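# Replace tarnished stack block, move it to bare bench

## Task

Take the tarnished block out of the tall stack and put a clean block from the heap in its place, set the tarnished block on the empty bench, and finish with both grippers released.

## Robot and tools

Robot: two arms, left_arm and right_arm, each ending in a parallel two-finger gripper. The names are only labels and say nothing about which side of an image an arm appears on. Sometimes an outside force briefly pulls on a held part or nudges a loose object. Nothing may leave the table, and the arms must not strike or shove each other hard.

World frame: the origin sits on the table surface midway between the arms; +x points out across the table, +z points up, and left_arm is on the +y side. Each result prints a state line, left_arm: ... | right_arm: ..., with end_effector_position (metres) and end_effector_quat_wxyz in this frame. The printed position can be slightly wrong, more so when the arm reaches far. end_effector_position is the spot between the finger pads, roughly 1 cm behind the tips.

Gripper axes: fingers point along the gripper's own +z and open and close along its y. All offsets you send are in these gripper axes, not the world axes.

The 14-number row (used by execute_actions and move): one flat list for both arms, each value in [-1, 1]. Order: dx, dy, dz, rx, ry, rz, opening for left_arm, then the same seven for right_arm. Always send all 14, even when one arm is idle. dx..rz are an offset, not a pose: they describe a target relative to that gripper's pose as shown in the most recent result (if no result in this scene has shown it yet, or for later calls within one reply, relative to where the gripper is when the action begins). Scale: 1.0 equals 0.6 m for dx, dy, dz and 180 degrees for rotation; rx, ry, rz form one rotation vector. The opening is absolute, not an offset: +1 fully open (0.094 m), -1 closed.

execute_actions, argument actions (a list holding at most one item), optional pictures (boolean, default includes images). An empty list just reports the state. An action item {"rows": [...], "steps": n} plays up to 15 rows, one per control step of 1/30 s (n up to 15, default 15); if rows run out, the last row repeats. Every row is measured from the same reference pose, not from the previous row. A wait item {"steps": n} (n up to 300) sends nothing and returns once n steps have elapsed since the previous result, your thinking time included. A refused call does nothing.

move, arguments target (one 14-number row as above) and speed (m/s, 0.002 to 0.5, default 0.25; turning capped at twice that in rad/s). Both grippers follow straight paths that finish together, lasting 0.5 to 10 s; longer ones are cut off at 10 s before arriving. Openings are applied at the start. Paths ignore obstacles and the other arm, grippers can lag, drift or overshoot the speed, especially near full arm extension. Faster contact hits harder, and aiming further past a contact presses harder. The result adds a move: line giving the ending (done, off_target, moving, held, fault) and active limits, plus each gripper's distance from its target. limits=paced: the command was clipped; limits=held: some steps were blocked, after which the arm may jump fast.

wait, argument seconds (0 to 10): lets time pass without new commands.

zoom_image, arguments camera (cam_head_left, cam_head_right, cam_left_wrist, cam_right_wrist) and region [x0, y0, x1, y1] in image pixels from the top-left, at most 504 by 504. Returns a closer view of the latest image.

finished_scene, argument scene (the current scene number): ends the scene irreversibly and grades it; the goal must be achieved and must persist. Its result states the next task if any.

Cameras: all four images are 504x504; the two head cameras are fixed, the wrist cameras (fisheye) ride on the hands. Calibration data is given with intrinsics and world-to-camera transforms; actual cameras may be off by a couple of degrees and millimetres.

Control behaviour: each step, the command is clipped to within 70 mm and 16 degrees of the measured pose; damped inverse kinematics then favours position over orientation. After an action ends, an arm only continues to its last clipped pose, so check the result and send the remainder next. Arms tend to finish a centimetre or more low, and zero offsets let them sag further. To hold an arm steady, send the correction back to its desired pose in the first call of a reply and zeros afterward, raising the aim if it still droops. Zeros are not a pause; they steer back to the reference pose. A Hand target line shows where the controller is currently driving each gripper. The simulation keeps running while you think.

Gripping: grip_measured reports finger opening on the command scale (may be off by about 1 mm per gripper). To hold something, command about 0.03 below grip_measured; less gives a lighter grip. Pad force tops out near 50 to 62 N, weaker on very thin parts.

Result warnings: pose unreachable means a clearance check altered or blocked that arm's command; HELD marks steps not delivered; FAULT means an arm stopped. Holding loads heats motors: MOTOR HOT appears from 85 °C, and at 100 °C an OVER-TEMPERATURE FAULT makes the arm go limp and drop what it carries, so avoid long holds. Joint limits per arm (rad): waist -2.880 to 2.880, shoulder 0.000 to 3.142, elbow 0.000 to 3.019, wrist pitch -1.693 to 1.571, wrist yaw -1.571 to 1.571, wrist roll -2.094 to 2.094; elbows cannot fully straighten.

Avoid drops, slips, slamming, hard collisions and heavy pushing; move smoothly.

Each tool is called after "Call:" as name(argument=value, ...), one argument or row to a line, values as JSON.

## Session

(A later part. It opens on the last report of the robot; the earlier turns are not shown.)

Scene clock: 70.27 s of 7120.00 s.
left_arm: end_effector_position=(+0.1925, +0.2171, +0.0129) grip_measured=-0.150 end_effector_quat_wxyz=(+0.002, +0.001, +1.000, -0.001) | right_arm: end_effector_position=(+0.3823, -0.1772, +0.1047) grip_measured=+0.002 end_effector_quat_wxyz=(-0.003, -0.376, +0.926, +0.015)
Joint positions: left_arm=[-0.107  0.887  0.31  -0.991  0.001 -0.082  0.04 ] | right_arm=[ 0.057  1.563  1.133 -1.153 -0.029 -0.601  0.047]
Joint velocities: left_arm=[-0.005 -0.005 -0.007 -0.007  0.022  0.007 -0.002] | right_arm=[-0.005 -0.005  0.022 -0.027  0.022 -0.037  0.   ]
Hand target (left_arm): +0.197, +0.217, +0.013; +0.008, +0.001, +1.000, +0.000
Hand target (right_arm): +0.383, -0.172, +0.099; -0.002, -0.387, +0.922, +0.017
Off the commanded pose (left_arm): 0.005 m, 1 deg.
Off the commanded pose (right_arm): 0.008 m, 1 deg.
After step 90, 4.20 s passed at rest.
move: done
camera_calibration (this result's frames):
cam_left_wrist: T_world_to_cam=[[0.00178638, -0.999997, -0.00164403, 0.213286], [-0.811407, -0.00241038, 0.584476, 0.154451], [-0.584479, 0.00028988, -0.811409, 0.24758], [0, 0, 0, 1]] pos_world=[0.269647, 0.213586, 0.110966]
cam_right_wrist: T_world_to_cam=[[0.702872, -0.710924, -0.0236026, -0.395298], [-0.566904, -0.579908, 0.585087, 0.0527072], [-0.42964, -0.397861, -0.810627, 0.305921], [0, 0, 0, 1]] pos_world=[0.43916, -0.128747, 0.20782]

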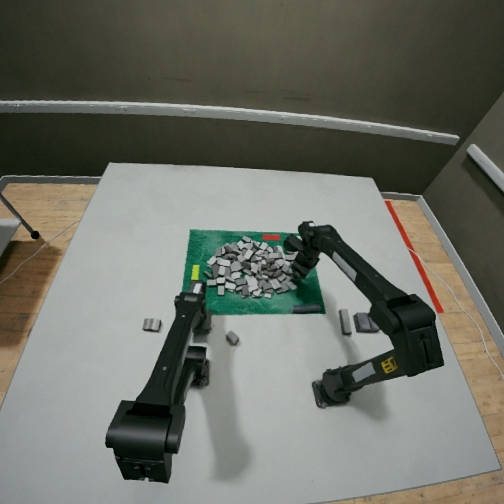

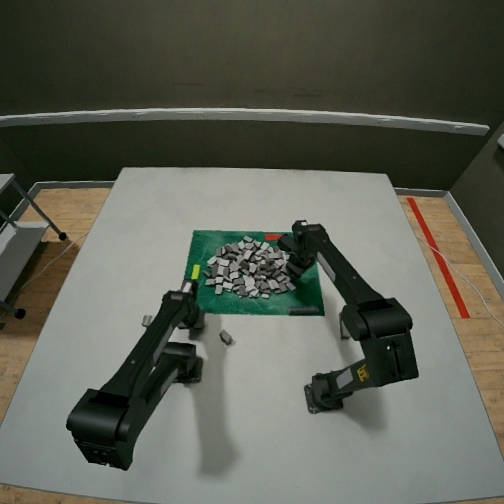

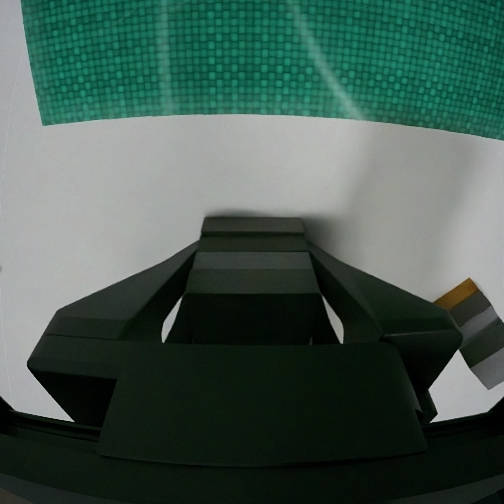

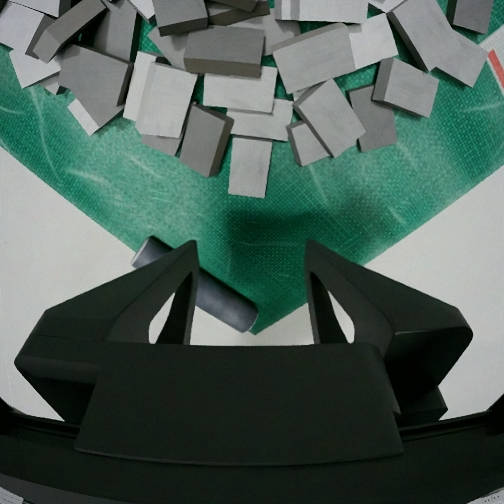

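Call:
execute_actions(
  actions=[],
)

Call:
execute_actions(
  actions=[
    {"rows":[[0,0,0,0,0,0,0.6,0,0,0,0,0,0,0]],"steps":15},
  ],
  pictures=false,
)

Call:
move(
  target=[-0.02,0,-0.19,0,-0.02,0,0.6,0,0,0,0,0,0,0],
)

Scene clock: 95.33 s of 7120.00 s.
left_arm: end_effector_position=(+0.1925, +0.2171, +0.0129) grip_measured=-0.150 end_effector_quat_wxyz=(+0.002, +0.001, +1.000, -0.001) | right_arm: end_effector_position=(+0.3823, -0.1772, +0.1047) grip_measured=+0.002 end_effector_quat_wxyz=(-0.003, -0.378, +0.926, +0.015)
Joint positions: left_arm=[-0.107  0.887  0.31  -0.991  0.001 -0.082  0.04 ] | right_arm=[ 0.057  1.563  1.133 -1.153 -0.029 -0.604  0.047]
Joint velocities: left_arm=[ 0.015  0.005  0.017  0.002  0.007 -0.007  0.   ] | right_arm=[-0.005 -0.005  0.012  0.012 -0.022  0.007 -0.   ]
Hand target (left_arm): +0.197, +0.217, +0.013; +0.008, +0.001, +1.000, +0.000
Hand target (right_arm): +0.383, -0.172, +0.099; -0.002, -0.387, +0.922, +0.017
Off the commanded pose (left_arm): 0.005 m, 1 deg.
Off the commanded pose (right_arm): 0.008 m, 1 deg.
Steps of this call (steps 1 to 90: nothing new was sent; then 22.07 s passed at rest). Readings (end_effector_position):
1: left_arm (+0.1925, +0.2171, +0.0129) | right_arm (+0.3823, -0.1772, +0.1047)
2: left_arm (+0.1925, +0.2171, +0.0129) | right_arm (+0.3823, -0.1772, +0.1047)
4: left_arm (+0.1925, +0.2171, +0.0129) | right_arm (+0.3823, -0.1772, +0.1047)
8: left_arm (+0.1925, +0.2171, +0.0129) | right_arm (+0.3823, -0.1772, +0.1047)
90: the state above
camera_calibration (this result's frames):
cam_left_wrist: T_world_to_cam=[[0.00178638, -0.999997, -0.00164403, 0.213286], [-0.811407, -0.00241038, 0.584476, 0.154451], [-0.584479, 0.00028988, -0.811409, 0.24758], [0, 0, 0, 1]] pos_world=[0.269647, 0.213586, 0.110966]
cam_right_wrist: T_world_to_cam=[[0.705039, -0.708776, -0.0235818, -0.395748], [-0.565179, -0.581664, 0.585012, 0.0517446], [-0.428359, -0.399129, -0.810682, 0.305213], [0, 0, 0, 1]] pos_world=[0.439003, -0.128579, 0.207827]

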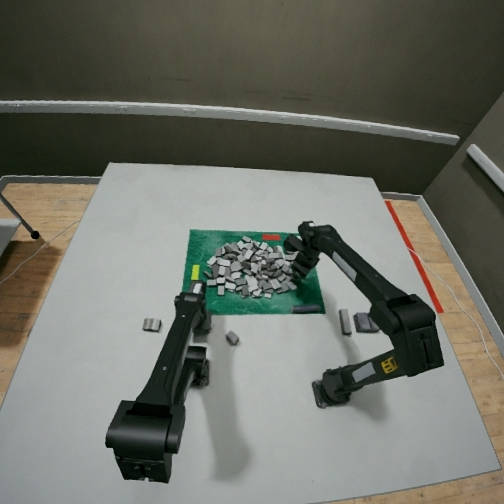

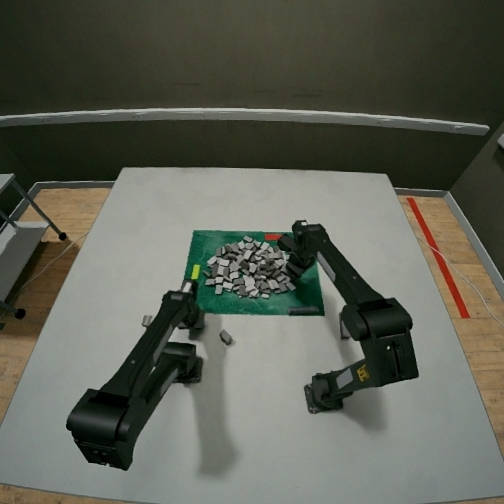

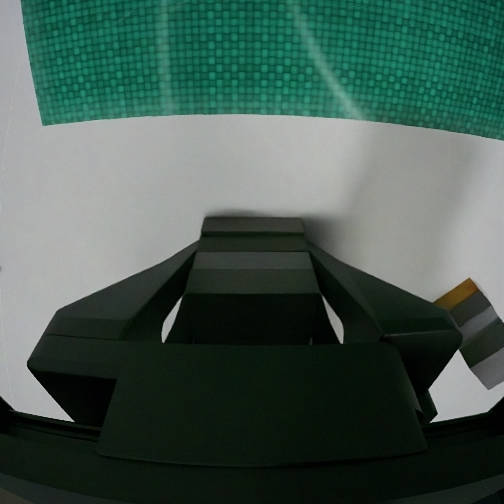

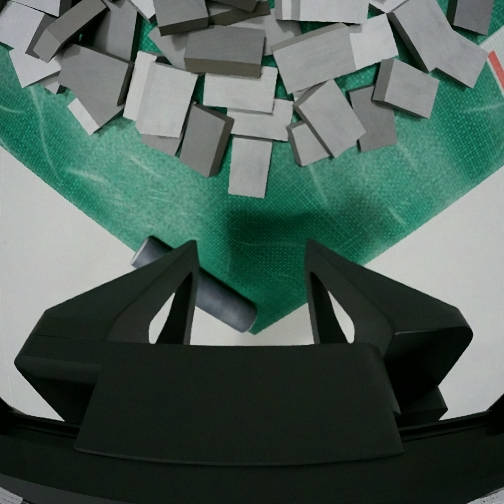

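Scene clock: 95.83 s of 7120.00 s.
left_arm: end_effector_position=(+0.1925, +0.2171, +0.0129) grip_measured=+0.598 end_effector_quat_wxyz=(+0.002, +0.001, +1.000, -0.001) | right_arm: end_effector_position=(+0.3823, -0.1772, +0.1047) grip_measured=+0.002 end_effector_quat_wxyz=(-0.003, -0.378, +0.926, +0.015)
Joint positions: left_arm=[-0.107  0.887  0.31  -0.991  0.001 -0.082  0.075] | right_arm=[ 0.057  1.563  1.133 -1.153 -0.029 -0.604  0.047]
Joint velocities: left_arm=[-0.005 -0.005 -0.012  0.007 -0.022  0.066 -0.   ] | right_arm=[-0.015 -0.015 -0.012 -0.012  0.022  0.022 -0.001]
Hand target (left_arm): +0.192, +0.217, +0.013; +0.002, +0.001, +1.000, -0.001
Hand target (right_arm): +0.382, -0.177, +0.105; -0.003, -0.378, +0.926, +0.015
Off the commanded pose (left_arm): 0.000 m, 0 deg.
Off the commanded pose (right_arm): 0.000 m, 0 deg.
Steps of this call (steps 1 to 15: all 15 steps of this action). Readings (end_effector_position):
1: left_arm (+0.1925, +0.2171, +0.0129) | right_arm (+0.3823, -0.1772, +0.1047)
2: left_arm (+0.1925, +0.2171, +0.0129) | right_arm (+0.3823, -0.1772, +0.1047)
4: left_arm (+0.1925, +0.2171, +0.0129) | right_arm (+0.3823, -0.1772, +0.1047)
8: left_arm (+0.1925, +0.2171, +0.0129) | right_arm (+0.3823, -0.1772, +0.1047)
15: the state above

Scene clock: 97.03 s of 7120.00 s.
left_arm: end_effector_position=(+0.1923, +0.2174, +0.1101) grip_measured=+0.598 end_effector_quat_wxyz=(+0.014, +0.001, +1.000, -0.001) | right_arm: end_effector_position=(+0.3823, -0.1772, +0.1047) grip_measured=+0.002 end_effector_quat_wxyz=(-0.003, -0.378, +0.926, +0.015)
Joint positions: left_arm=[-0.107  0.69   0.51  -1.362 -0.    -0.082  0.075] | right_arm=[ 0.057  1.563  1.133 -1.153 -0.029 -0.604  0.047]
Joint velocities: left_arm=[-0.015 -0.005 -0.012 -0.027  0.066  0.066 -0.001] | right_arm=[-0.005 -0.005 -0.007  0.007  0.022 -0.066 -0.001]
Hand target (left_arm): +0.203, +0.218, +0.126; +0.033, +0.001, +0.999, -0.000
Hand target (right_arm): +0.382, -0.177, +0.105; -0.003, -0.378, +0.926, +0.015
Off the commanded pose (left_arm): 0.021 m, 2 deg.
Off the commanded pose (right_arm): 0.000 m, 0 deg.
move: off_target (left_arm)
camera_calibration (this result's frames):
cam_left_wrist: T_world_to_cam=[[0.00184409, -0.999998, -0.000907362, 0.213634], [-0.826314, -0.00203484, 0.563206, 0.102631], [-0.563207, -0.000288839, -0.826316, 0.323976], [0, 0, 0, 1]] pos_world=[0.266877, 0.213936, 0.210098]
cam_right_wrist: T_world_to_cam=[[0.705039, -0.708776, -0.0235818, -0.395748], [-0.565179, -0.581664, 0.585012, 0.0517446], [-0.428359, -0.399129, -0.810682, 0.305213], [0, 0, 0, 1]] pos_world=[0.439003, -0.128579, 0.207827]

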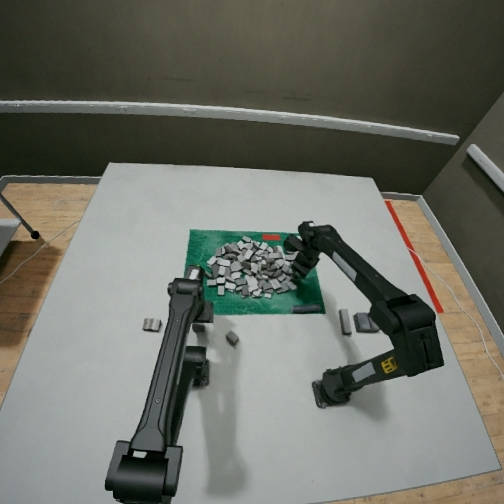

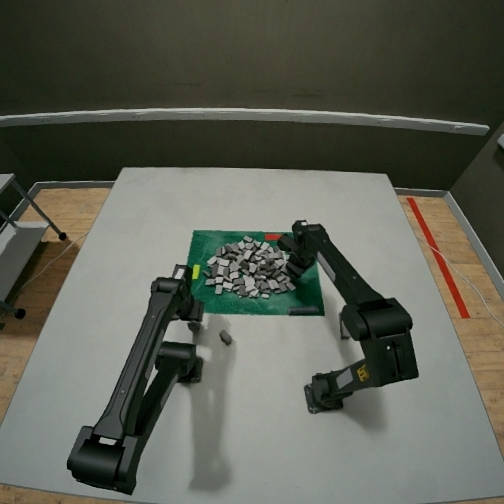

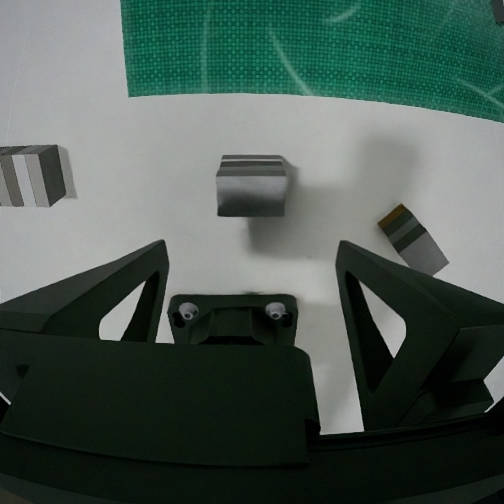

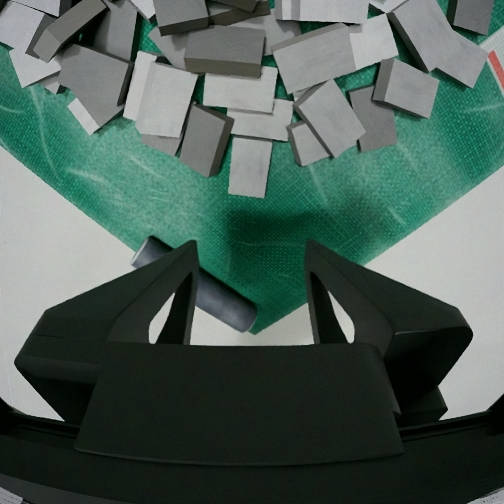

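Call:
move(
  target=[0.067,-0.209,0.02,0,0.009,0.245,0.3,0,0,0.105,0.01,0,0.03,-0.25],
)

Scene clock: 102.60 s of 7120.00 s.
left_arm: end_effector_position=(+0.1476, +0.1045, +0.0876) grip_measured=+0.302 end_effector_quat_wxyz=(-0.013, +0.367, +0.930, +0.017) | right_arm: end_effector_position=(+0.3798, -0.1789, +0.0482) grip_measured=-0.248 end_effector_quat_wxyz=(+0.003, -0.333, +0.943, +0.003)
Joint positions: left_arm=[-0.891  0.828  0.502 -1.284 -0.019 -0.117  0.061] | right_arm=[ 0.063  1.622  1.036 -0.981 -0.006 -0.502  0.035]
Joint velocities: left_arm=[-0.005 -0.015 -0.002 -0.007 -0.007  0.037 -0.001] | right_arm=[-0.005 -0.005 -0.007  0.002 -0.022  0.022 -0.   ]
Hand target (left_arm): +0.155, +0.094, +0.098; +0.003, +0.377, +0.926, +0.011
Hand target (right_arm): +0.380, -0.175, +0.042; +0.003, -0.334, +0.943, +0.001
Off the commanded pose (left_arm): 0.016 m, 2 deg.
Off the commanded pose (right_arm): 0.007 m, 0 deg.
After step 90, 0.67 s passed at rest.
move: off_target (left_arm)
camera_calibration (this result's frames):
cam_left_wrist: T_world_to_cam=[[-0.679906, -0.732813, -0.0267013, 0.175788], [-0.588733, 0.523796, 0.615655, -0.0164676], [-0.437174, 0.434307, -0.787563, 0.212811], [0, 0, 0, 1]] pos_world=[0.20286, 0.0450198, 0.182434]
cam_right_wrist: T_world_to_cam=[[0.634291, -0.773086, 0.00352729, -0.382491], [-0.628303, -0.512832, 0.585012, 0.118691], [-0.450456, -0.373284, -0.811017, 0.270742], [0, 0, 0, 1]] pos_world=[0.439142, -0.133766, 0.151489]

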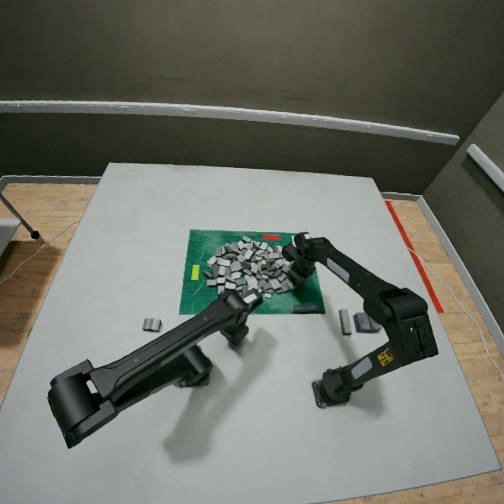

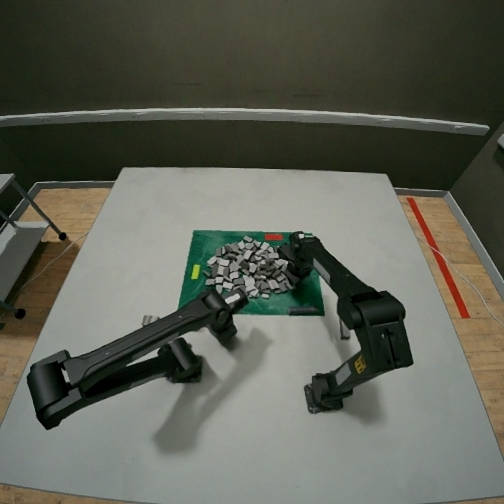

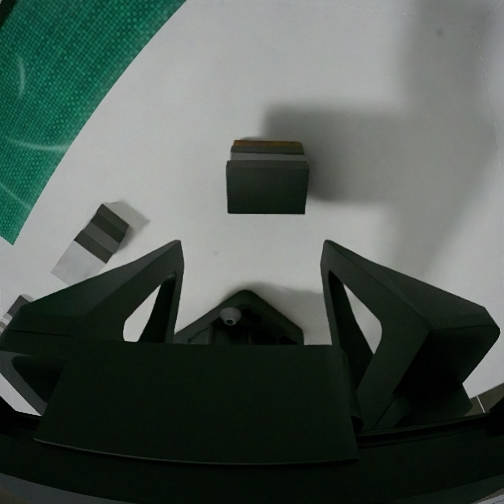

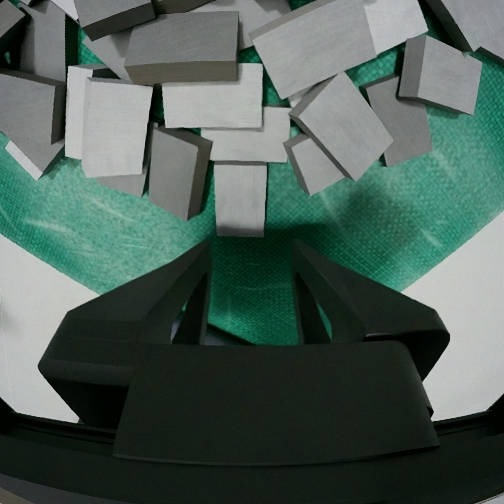

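Call:
move(
  target=[-0.03,-0.014,0.05,0.011,-0.015,0,0.3,-0.01,0.018,0.045,0,0,0,-0.25],
  speed=0.1,
)

Scene clock: 106.90 s of 7120.00 s.
left_arm: end_effector_position=(+0.1553, +0.0892, +0.0587) grip_measured=+0.302 end_effector_quat_wxyz=(+0.004, +0.367, +0.930, -0.005) | right_arm: end_effector_position=(+0.3764, -0.1701, +0.0260) grip_measured=-0.248 end_effector_quat_wxyz=(+0.000, -0.334, +0.943, +0.003)
Joint positions: left_arm=[-0.891  0.892  0.45  -1.118  0.005 -0.117  0.061] | right_arm=[ 0.085  1.657  1.01  -0.924 -0.006 -0.482  0.035]
Joint velocities: left_arm=[-0.005 -0.005 -0.002  0.012 -0.007 -0.007 -0.001] | right_arm=[-0.005 -0.005  0.007 -0.017  0.007  0.051  0.   ]
Hand target (left_arm): +0.155, +0.087, +0.057; +0.003, +0.367, +0.930, -0.007
Hand target (right_arm): +0.377, -0.166, +0.022; +0.003, -0.333, +0.943, +0.003
Off the commanded pose (left_arm): 0.003 m, 0 deg.
Off the commanded pose (right_arm): 0.006 m, 0 deg.
After step 90, 0.50 s passed at rest.
move: done
camera_calibration (this result's frames):
cam_left_wrist: T_world_to_cam=[[-0.679776, -0.733415, 0.00279357, 0.16727], [-0.59703, 0.55557, 0.578703, 0.0145127], [-0.425981, 0.39172, -0.815534, 0.203729], [0, 0, 0, 1]] pos_world=[0.209155, 0.0348105, 0.157282]
cam_right_wrist: T_world_to_cam=[[0.635187, -0.772357, 0.00123037, -0.373608], [-0.624997, -0.51306, 0.588343, 0.132768], [-0.45378, -0.374477, -0.80861, 0.255434], [0, 0, 0, 1]] pos_world=[0.436202, -0.124787, 0.128893]

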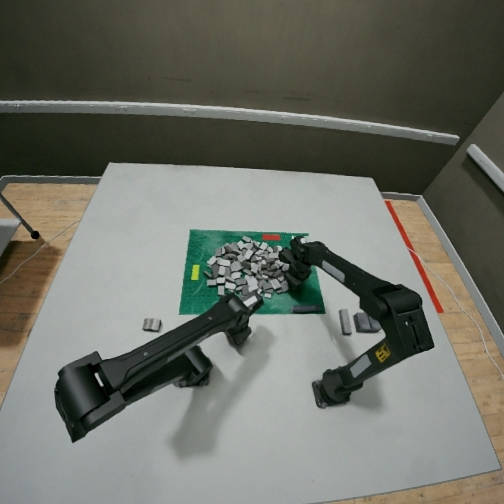

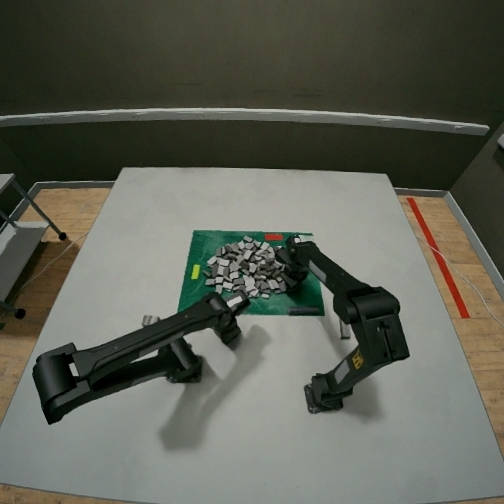

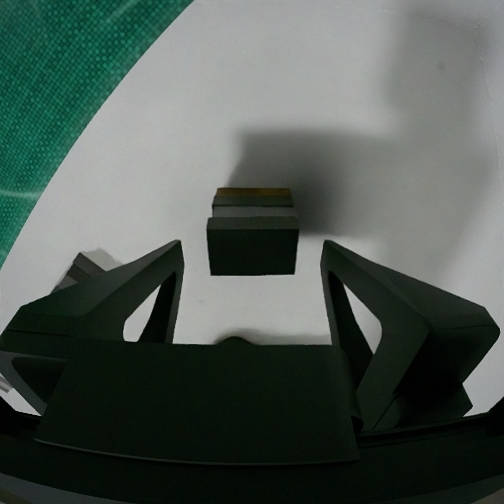

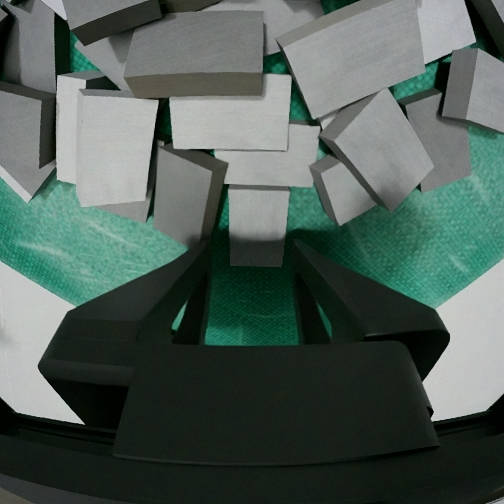

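Call:
move(
  target=[0.005,0,0.082,0,0,0,0.3,0.008,-0.008,0.034,0,0,0,-0.33],
  speed=0.08,
)

Scene clock: 111.20 s of 7120.00 s.
left_arm: end_effector_position=(+0.1531, +0.0917, +0.0109) grip_measured=+0.302 end_effector_quat_wxyz=(+0.002, +0.367, +0.930, -0.004) | right_arm: end_effector_position=(+0.3744, -0.1723, +0.0119) grip_measured=-0.328 end_effector_quat_wxyz=(+0.000, -0.334, +0.943, +0.003)
Joint positions: left_arm=[-0.891  0.998  0.356 -0.92   0.005 -0.117  0.061] | right_arm=[ 0.081  1.676  0.989 -0.884 -0.006 -0.487  0.032]
Joint velocities: left_arm=[-0.005 -0.005 -0.012 -0.002 -0.007 -0.051  0.002] | right_arm=[ 0.005 -0.005 -0.007  0.017  0.007 -0.037 -0.   ]
Hand target (left_arm): +0.153, +0.090, +0.010; +0.004, +0.367, +0.930, -0.005
Hand target (right_arm): +0.375, -0.176, +0.006; +0.000, -0.334, +0.943, +0.003
Off the commanded pose (left_arm): 0.002 m, 0 deg.
Off the commanded pose (right_arm): 0.008 m, 0 deg.
After step 90, 0.33 s passed at rest.
move: done
camera_calibration (this result's frames):
cam_left_wrist: T_world_to_cam=[[-0.679771, -0.73342, 0.00246922, 0.167809], [-0.596031, 0.554387, 0.580863, 0.0393928], [-0.427386, 0.393382, -0.813998, 0.162931], [0, 0, 0, 1]] pos_world=[0.207186, 0.0371417, 0.109329]
cam_right_wrist: T_world_to_cam=[[0.63607, -0.77163, 0.00124616, -0.374242], [-0.624429, -0.513779, 0.588319, 0.138283], [-0.453324, -0.374991, -0.808628, 0.242115], [0, 0, 0, 1]] pos_world=[0.434149, -0.126938, 0.114893]

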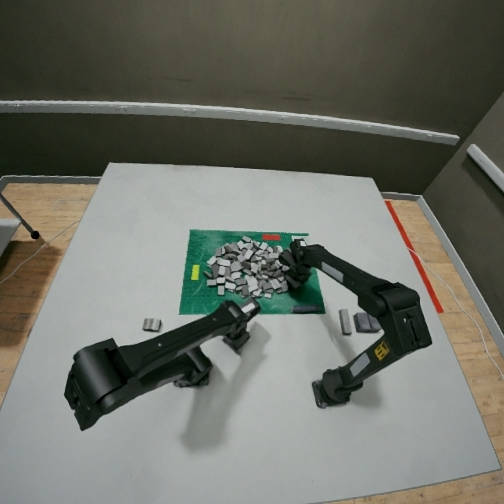

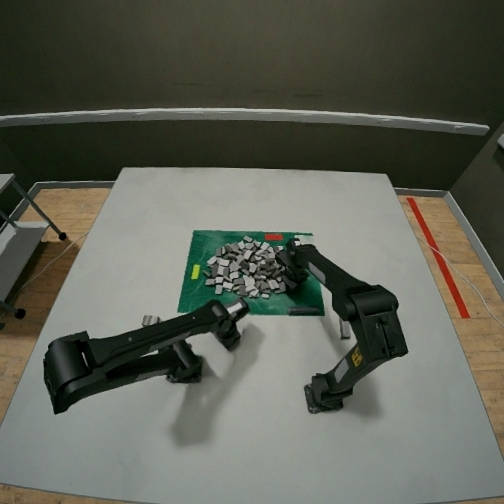

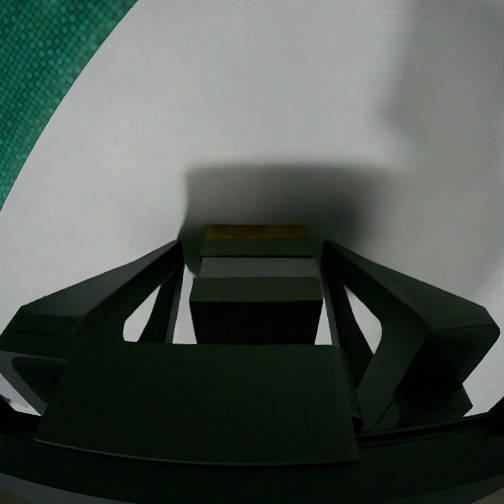

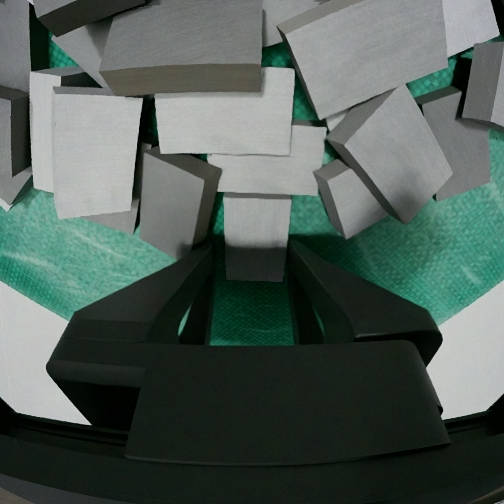

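Call:
execute_actions(
  actions=[
    {"rows":[[0,0,0,0,0,0,0.1,0,-0.006,0.014,0,0,0,-0.33]],"steps":15},
  ],
  pictures=false,
)

Call:
execute_actions(
  actions=[
    {"rows":[[0,0,0,0,0,0,-0.21,0,0,0,0,0,0,-0.57]],"steps":15},
  ],
  pictures=false,
)

Call:
move(
  target=[-0.02,0,-0.19,0,-0.02,0,-0.21,0.06,0,-0.03,0,0,0,-0.57],
  speed=0.15,
)

Scene clock: 118.90 s of 7120.00 s.
left_arm: end_effector_position=(+0.1532, +0.0916, +0.0109) grip_measured=+0.102 end_effector_quat_wxyz=(+0.003, +0.367, +0.930, -0.004) | right_arm: end_effector_position=(+0.3751, -0.1722, +0.0099) grip_measured=-0.328 end_effector_quat_wxyz=(+0.000, -0.334, +0.942, +0.003)
Joint positions: left_arm=[-0.891  0.998  0.356 -0.92   0.005 -0.117  0.052] | right_arm=[ 0.081  1.681  0.989 -0.879 -0.006 -0.487  0.032]
Joint velocities: left_arm=[-0.005  0.005 -0.002 -0.002 -0.037 -0.037  0.   ] | right_arm=[ 0.005 -0.005 -0.002  0.007 -0.066  0.007 -0.002]
Hand target (left_arm): +0.153, +0.092, +0.011; +0.002, +0.367, +0.930, -0.004
Hand target (right_arm): +0.376, -0.175, +0.004; +0.000, -0.334, +0.943, +0.003
Off the commanded pose (left_arm): 0.000 m, 0 deg.
Off the commanded pose (right_arm): 0.007 m, 0 deg.
Steps of this call (steps 1 to 90: nothing new was sent; then 4.20 s passed at rest; steps 91 to 105: all 15 steps of this action). Readings (end_effector_position):
91: left_arm (+0.1532, +0.0916, +0.0109) | right_arm (+0.3746, -0.1723, +0.0119)
92: left_arm (+0.1532, +0.0916, +0.0109) | right_arm (+0.3749, -0.1722, +0.0116)
94: left_arm (+0.1532, +0.0916, +0.0109) | right_arm (+0.3751, -0.1722, +0.0109)
98: left_arm (+0.1532, +0.0916, +0.0109) | right_arm (+0.3751, -0.1722, +0.0101)
105: the state above

Scene clock: 119.40 s of 7120.00 s.
left_arm: end_effector_position=(+0.1530, +0.0915, +0.0109) grip_measured=-0.151 end_effector_quat_wxyz=(+0.002, +0.367, +0.930, -0.005) | right_arm: end_effector_position=(+0.3750, -0.1721, +0.0100) grip_measured=-0.499 end_effector_quat_wxyz=(+0.000, -0.334, +0.942, +0.003)
Joint positions: left_arm=[-0.891  0.998  0.356 -0.92   0.006 -0.117  0.04 ] | right_arm=[ 0.081  1.681  0.989 -0.879 -0.007 -0.487  0.024]
Joint velocities: left_arm=[ 0.005 -0.005  0.007 -0.002  0.007  0.022 -0.   ] | right_arm=[-0.005 -0.005 -0.002 -0.017 -0.095 -0.007 -0.001]
Hand target (left_arm): +0.153, +0.092, +0.011; +0.003, +0.367, +0.930, -0.004
Hand target (right_arm): +0.375, -0.172, +0.010; +0.000, -0.334, +0.942, +0.003
Off the commanded pose (left_arm): 0.000 m, 0 deg.
Off the commanded pose (right_arm): 0.000 m, 0 deg.
Steps of this call (steps 1 to 15: all 15 steps of this action). Readings (end_effector_position):
1: left_arm (+0.1531, +0.0916, +0.0109) | right_arm (+0.3751, -0.1722, +0.0099)
2: left_arm (+0.1530, +0.0915, +0.0109) | right_arm (+0.3750, -0.1721, +0.0100)
4: left_arm (+0.1530, +0.0915, +0.0109) | right_arm (+0.3750, -0.1721, +0.0100)
8: left_arm (+0.1530, +0.0915, +0.0109) | right_arm (+0.3750, -0.1721, +0.0100)
15: the state above

Scene clock: 120.83 s of 7120.00 s.
left_arm: end_effector_position=(+0.1460, +0.1009, +0.0969) grip_measured=-0.151 end_effector_quat_wxyz=(-0.000, +0.367, +0.930, -0.001) | right_arm: end_effector_position=(+0.3489, -0.1913, +0.0187) grip_measured=-0.499 end_effector_quat_wxyz=(-0.004, -0.335, +0.942, +0.004)
Joint positions: left_arm=[-0.891  0.786  0.511 -1.296  0.002 -0.117  0.04 ] | right_arm=[ 0.046  1.606  0.919 -0.894 -0.007 -0.523  0.024]
Joint velocities: left_arm=[-0.005  0.005 -0.002 -0.002 -0.007 -0.022  0.   ] | right_arm=[-0.005 -0.005 -0.012  0.012 -0.037  0.007  0.   ]
Hand target (left_arm): +0.161, +0.087, +0.124; +0.032, +0.367, +0.930, -0.016
Hand target (right_arm): +0.347, -0.195, +0.027; +0.000, -0.334, +0.942, +0.003
Off the commanded pose (left_arm): 0.036 m, 4 deg.
Off the commanded pose (right_arm): 0.010 m, 1 deg.
move: off_target (left_arm)
camera_calibration (this result's frames):
cam_left_wrist: T_world_to_cam=[[-0.679761, -0.733433, -0.00115444, 0.169814], [-0.594209, 0.549801, 0.587056, -0.020288], [-0.429931, 0.399744, -0.809545, 0.225543], [0, 0, 0, 1]] pos_world=[0.200346, 0.0455426, 0.194693]
cam_right_wrist: T_world_to_cam=[[0.636938, -0.770905, -0.00399275, -0.372704], [-0.618145, -0.513806, 0.594895, 0.10629], [-0.460659, -0.376443, -0.803793, 0.231063], [0, 0, 0, 1]] pos_world=[0.409534, -0.145725, 0.121007]

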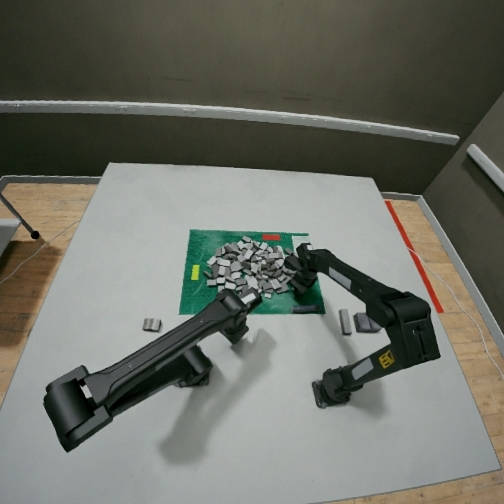

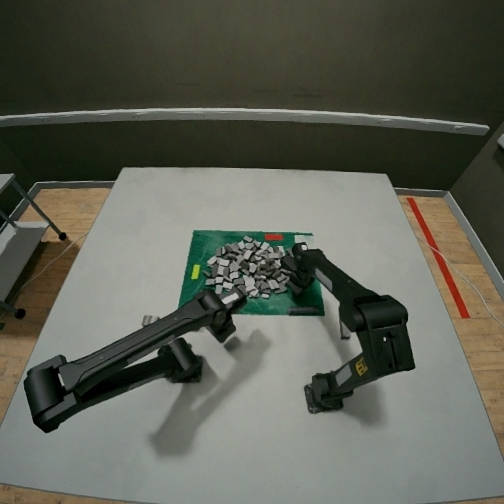

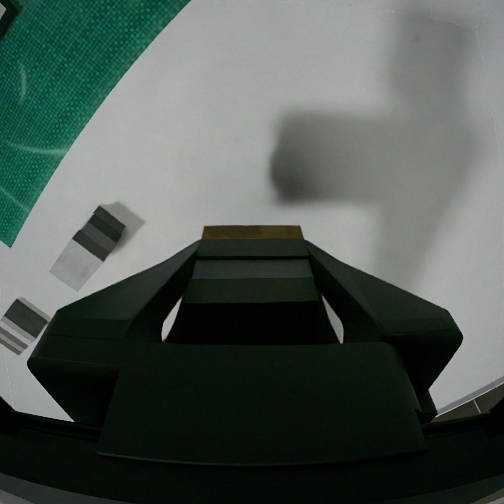

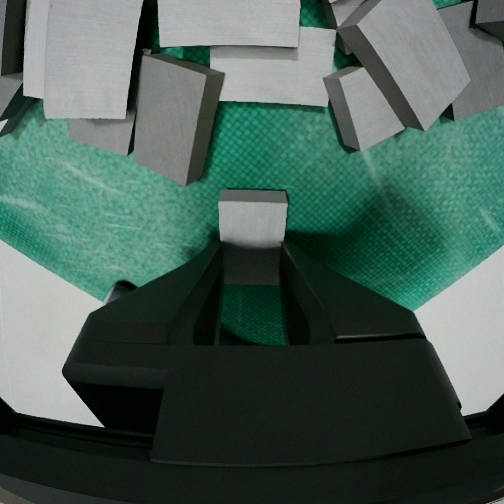

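Call:
move(
  target=[0.1,0.29,-0.07,0,-0.02,-0.295,-0.21,0,0,-0.14,0,0,0,-0.57],
)

Call:
move(
  target=[0.15,0.29,-0.04,0,-0.02,-0.305,-0.21,-0.035,0.57,-0.02,0,0,-0.04,-0.57],
)

Scene clock: 130.77 s of 7120.00 s.
left_arm: end_effector_position=(+0.1916, +0.2609, +0.1090) grip_measured=-0.151 end_effector_quat_wxyz=(-0.017, -0.089, +0.996, -0.022) | right_arm: end_effector_position=(+0.3270, -0.1948, +0.0735) grip_measured=-0.499 end_effector_quat_wxyz=(-0.039, -0.335, +0.941, +0.011)
Joint positions: left_arm=[ 0.215  0.764  0.534 -1.382  0.039  0.058  0.04 ] | right_arm=[ 0.046  1.505  0.971 -1.117 -0.007 -0.524  0.024]
Joint velocities: left_arm=[ 0.005 -0.005 -0.012  0.007  0.037 -0.022  0.   ] | right_arm=[ 0.005 -0.005  0.012  0.002 -0.037  0.037  0.001]
Hand target (left_arm): +0.215, +0.268, +0.135; +0.020, -0.088, +0.996, -0.019
Hand target (right_arm): +0.350, -0.193, +0.102; -0.004, -0.335, +0.942, +0.004
Off the commanded pose (left_arm): 0.043 m, 5 deg.
Off the commanded pose (right_arm): 0.037 m, 4 deg.
After step 90, 4.70 s passed at rest.
move: off_target (left_arm, right_arm)
camera_calibration (this result's frames):
cam_left_wrist: T_world_to_cam=[[0.182525, -0.982482, 0.0375863, 0.213794], [-0.777171, -0.120756, 0.617595, 0.118402], [-0.602237, -0.141938, -0.785598, 0.362692], [0, 0, 0, 1]] pos_world=[0.271423, 0.275826, 0.20377]
cam_right_wrist: T_world_to_cam=[[0.636032, -0.77066, -0.0393369, -0.358333], [-0.575125, -0.50741, 0.64169, 0.0421116], [-0.514485, -0.385512, -0.765954, 0.27675], [0, 0, 0, 1]] pos_world=[0.394515, -0.148095, 0.17086]

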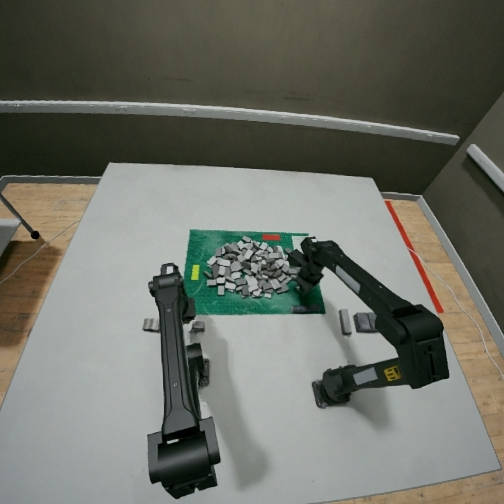

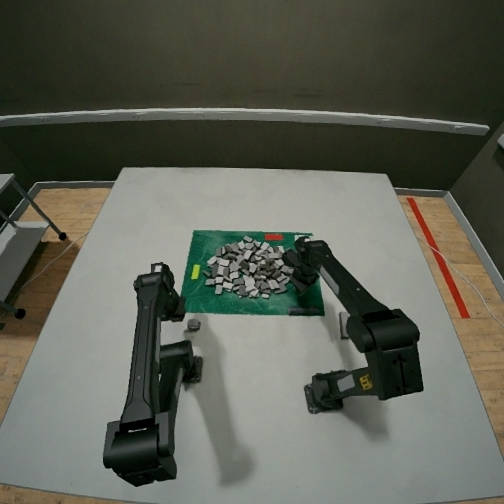

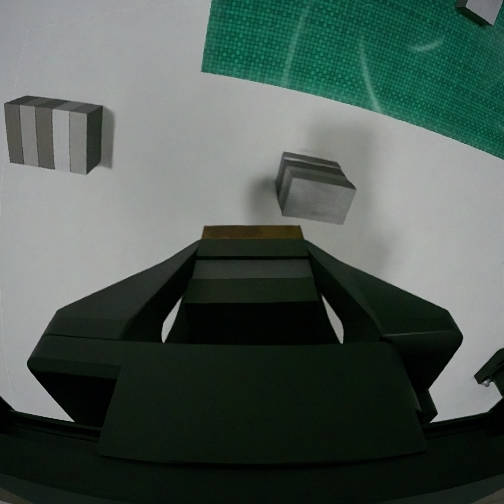

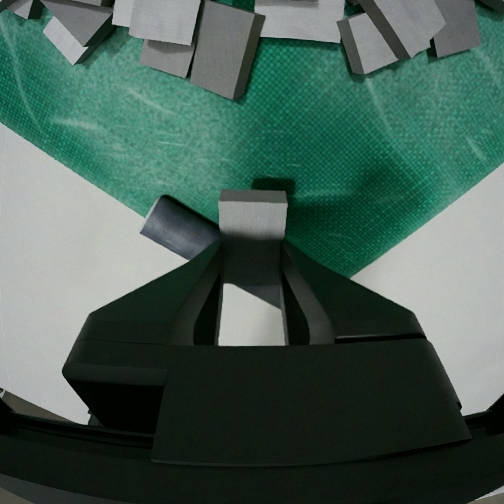

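Scene clock: 133.20 s of 7120.00 s.
left_arm: end_effector_position=(+0.0688, +0.3861, +0.1019) grip_measured=-0.151 end_effector_quat_wxyz=(-0.023, -0.535, +0.843, -0.045) | right_arm: end_effector_position=(+0.1193, +0.0636, +0.0867) grip_measured=-0.499 end_effector_quat_wxyz=(-0.045, -0.397, +0.917, +0.001)
Joint positions: left_arm=[ 1.38   0.829  0.539 -1.378  0.027  0.271  0.04 ] | right_arm=[ 0.963  1.437  0.937 -1.14  -0.057  0.257  0.024]
Joint velocities: left_arm=[-0.005 -0.005  0.002 -0.022  0.022 -0.022 -0.   ] | right_arm=[-0.005 -0.015 -0.017 -0.002  0.022 -0.051  0.   ]
Hand target (left_arm): +0.072, +0.411, +0.126; +0.003, -0.539, +0.842, -0.019
Hand target (right_arm): +0.129, +0.082, +0.103; -0.031, -0.393, +0.919, +0.012
Off the commanded pose (left_arm): 0.042 m, 5 deg.
Off the commanded pose (right_arm): 0.026 m, 2 deg.
move: off_target (left_arm, right_arm)
camera_calibration (this result's frames):
cam_left_wrist: T_world_to_cam=[[0.906915, -0.418562, 0.0480812, 0.0908207], [-0.345277, -0.672986, 0.65412, 0.222212], [-0.241432, -0.609833, -0.754861, 0.453627], [0, 0, 0, 1]] pos_world=[0.103878, 0.464196, 0.192705]
cam_right_wrist: T_world_to_cam=[[0.733895, -0.678561, -0.0308553, -0.0447951], [-0.498558, -0.568952, 0.654013, 0.0389661], [-0.461343, -0.464594, -0.755854, 0.277439], [0, 0, 0, 1]] pos_world=[0.180296, 0.12067, 0.182837]

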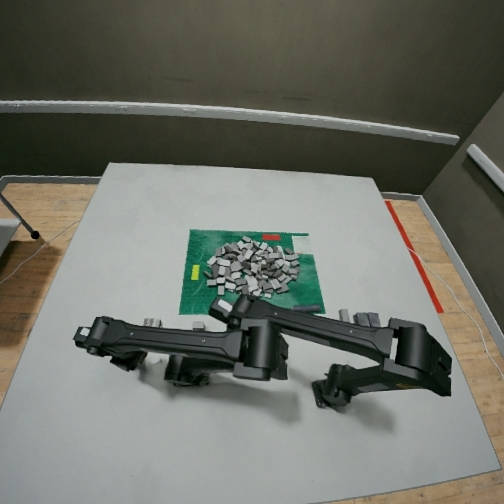

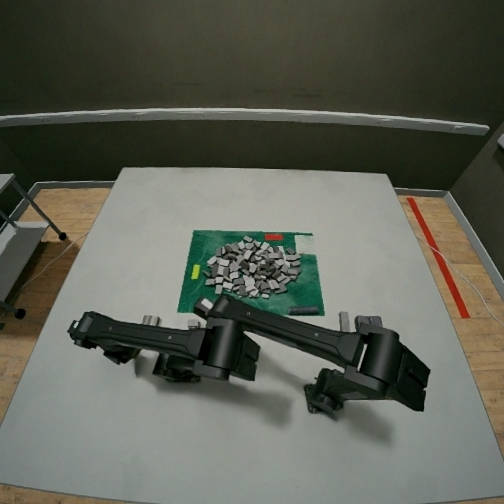

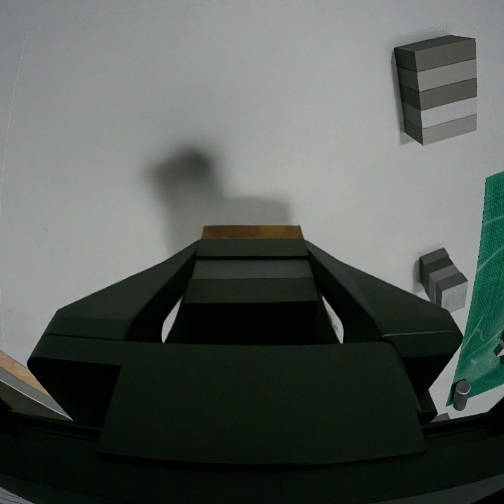

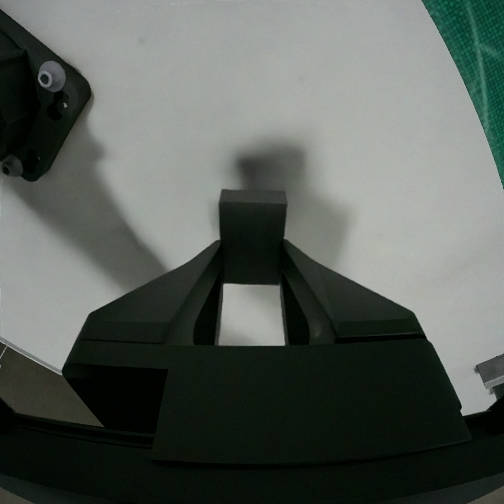

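Call:
move(
  target=[-0.09,-0.05,0.11,-0.017,-0.03,0,-0.21,-0.06,-0.01,0.09,-0.011,-0.027,0,-0.57],
  speed=0.12,
)

Scene clock: 139.07 s of 7120.00 s.
left_arm: end_effector_position=(+0.1145, +0.4114, +0.0304) grip_measured=-0.151 end_effector_quat_wxyz=(-0.006, -0.536, +0.844, -0.002) | right_arm: end_effector_position=(+0.1382, +0.0826, +0.0320) grip_measured=-0.499 end_effector_quat_wxyz=(-0.016, -0.396, +0.918, +0.028)
Joint positions: left_arm=[ 1.143  1.022  0.431 -0.993 -0.003  0.033  0.04 ] | right_arm=[ 0.939  1.541  0.883 -0.905 -0.065  0.239  0.024]
Joint velocities: left_arm=[-0.005 -0.005 -0.022 -0.002  0.037  0.022 -0.   ] | right_arm=[-0.015 -0.015 -0.002 -0.012 -0.007  0.037  0.001]
Hand target (left_arm): +0.119, +0.417, +0.034; +0.001, -0.536, +0.844, +0.005
Hand target (right_arm): +0.142, +0.084, +0.030; -0.013, -0.395, +0.918, +0.034
Off the commanded pose (left_arm): 0.007 m, 1 deg.
Off the commanded pose (right_arm): 0.006 m, 1 deg.
After step 90, 1.63 s passed at rest.
move: done
camera_calibration (this result's frames):
cam_left_wrist: T_world_to_cam=[[0.907031, -0.421026, -0.00573823, 0.0660242], [-0.33455, -0.728875, 0.597342, 0.325278], [-0.255679, -0.539888, -0.801966, 0.40046], [0, 0, 0, 1]] pos_world=[0.151325, 0.481089, 0.127232]
cam_right_wrist: T_world_to_cam=[[0.731424, -0.679426, -0.0583035, -0.0461452], [-0.520787, -0.611741, 0.595445, 0.103526], [-0.440227, -0.405159, -0.801278, 0.247245], [0, 0, 0, 1]] pos_world=[0.196511, 0.132152, 0.133778]

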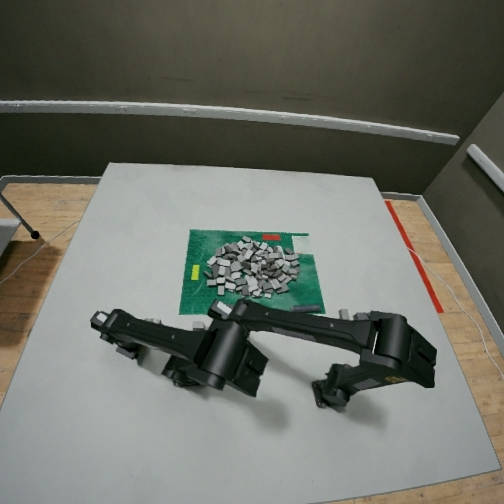

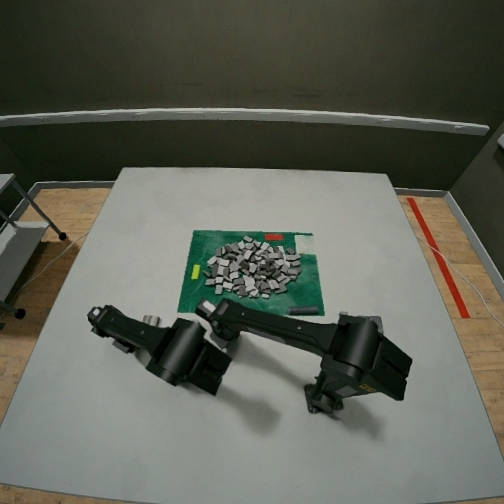

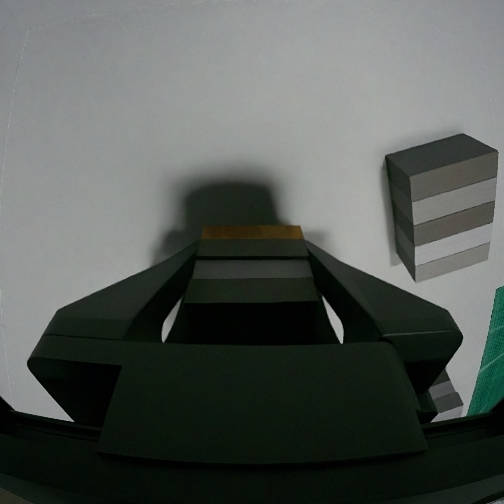

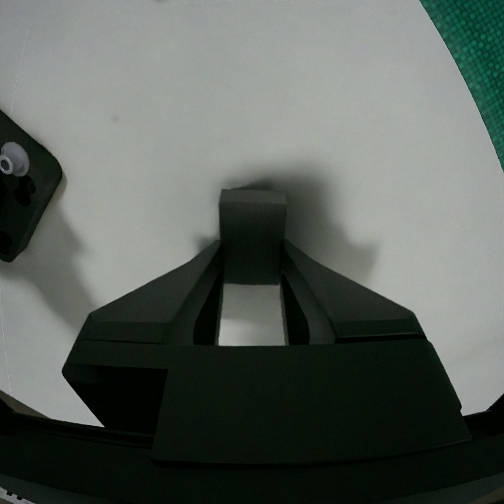

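Call:
move(
  target=[-0.005,0,0.034,0,-0.003,0,-0.21,-0.02,-0.008,0.04,0.022,-0.003,0,-0.57],
  speed=0.04,
)

Scene clock: 144.50 s of 7120.00 s.
left_arm: end_effector_position=(+0.1139, +0.4100, +0.0111) grip_measured=-0.151 end_effector_quat_wxyz=(-0.006, -0.537, +0.843, -0.002) | right_arm: end_effector_position=(+0.1474, +0.0805, +0.0096) grip_measured=-0.499 end_effector_quat_wxyz=(-0.006, -0.395, +0.919, -0.004)
Joint positions: left_arm=[ 1.143  1.069  0.396 -0.91  -0.003  0.03   0.04 ] | right_arm=[ 0.944  1.602  0.883 -0.867 -0.     0.246  0.024]
Joint velocities: left_arm=[-0.015  0.005  0.002  0.012 -0.066  0.051  0.001] | right_arm=[-0.005 -0.005 -0.007 -0.007 -0.007  0.022 -0.   ]
Hand target (left_arm): +0.116, +0.414, +0.010; -0.002, -0.536, +0.844, +0.000
Hand target (right_arm): +0.148, +0.089, +0.008; +0.002, -0.396, +0.918, -0.001
Off the commanded pose (left_arm): 0.004 m, 1 deg.
Off the commanded pose (right_arm): 0.009 m, 1 deg.
After step 90, 1.33 s passed at rest.
move: done
camera_calibration (this result's frames):
cam_left_wrist: T_world_to_cam=[[0.908312, -0.418254, -0.00578752, 0.0645892], [-0.332395, -0.730116, 0.59703, 0.335891], [-0.253936, -0.540366, -0.802198, 0.384097], [0, 0, 0, 1]] pos_world=[0.150517, 0.479807, 0.107958]
cam_right_wrist: T_world_to_cam=[[0.731363, -0.681915, 0.0100442, -0.0561029], [-0.548901, -0.579835, 0.602079, 0.121853], [-0.404743, -0.445851, -0.798373, 0.230541], [0, 0, 0, 1]] pos_world=[0.201227, 0.135184, 0.111256]

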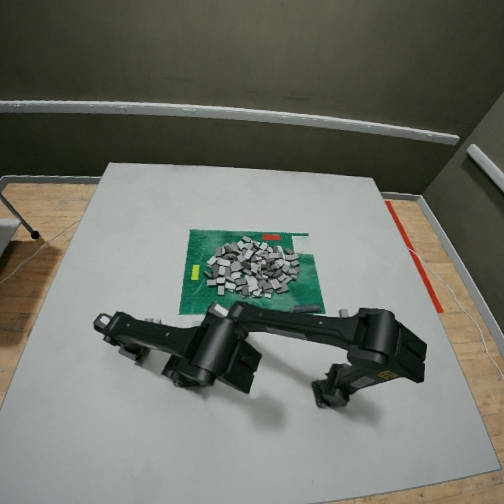

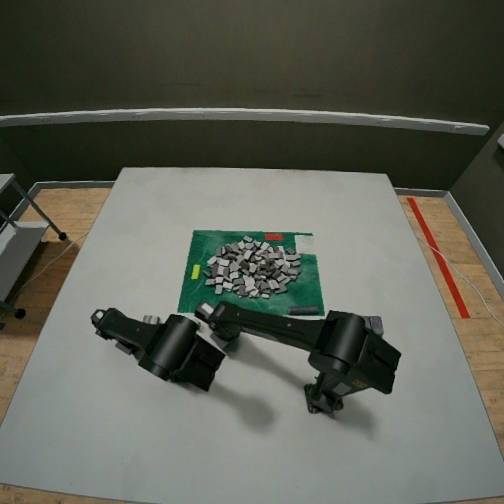

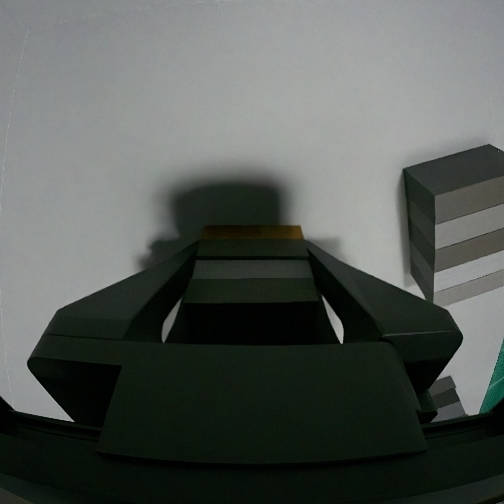

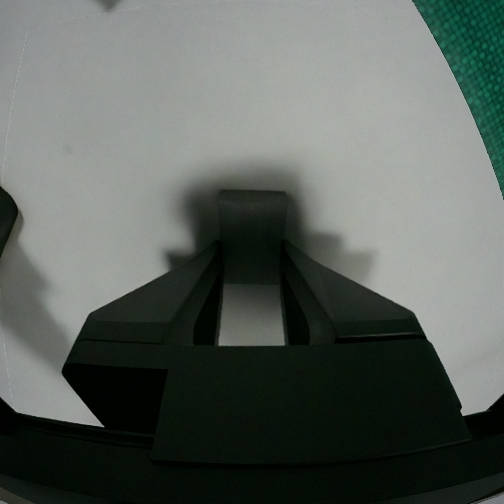

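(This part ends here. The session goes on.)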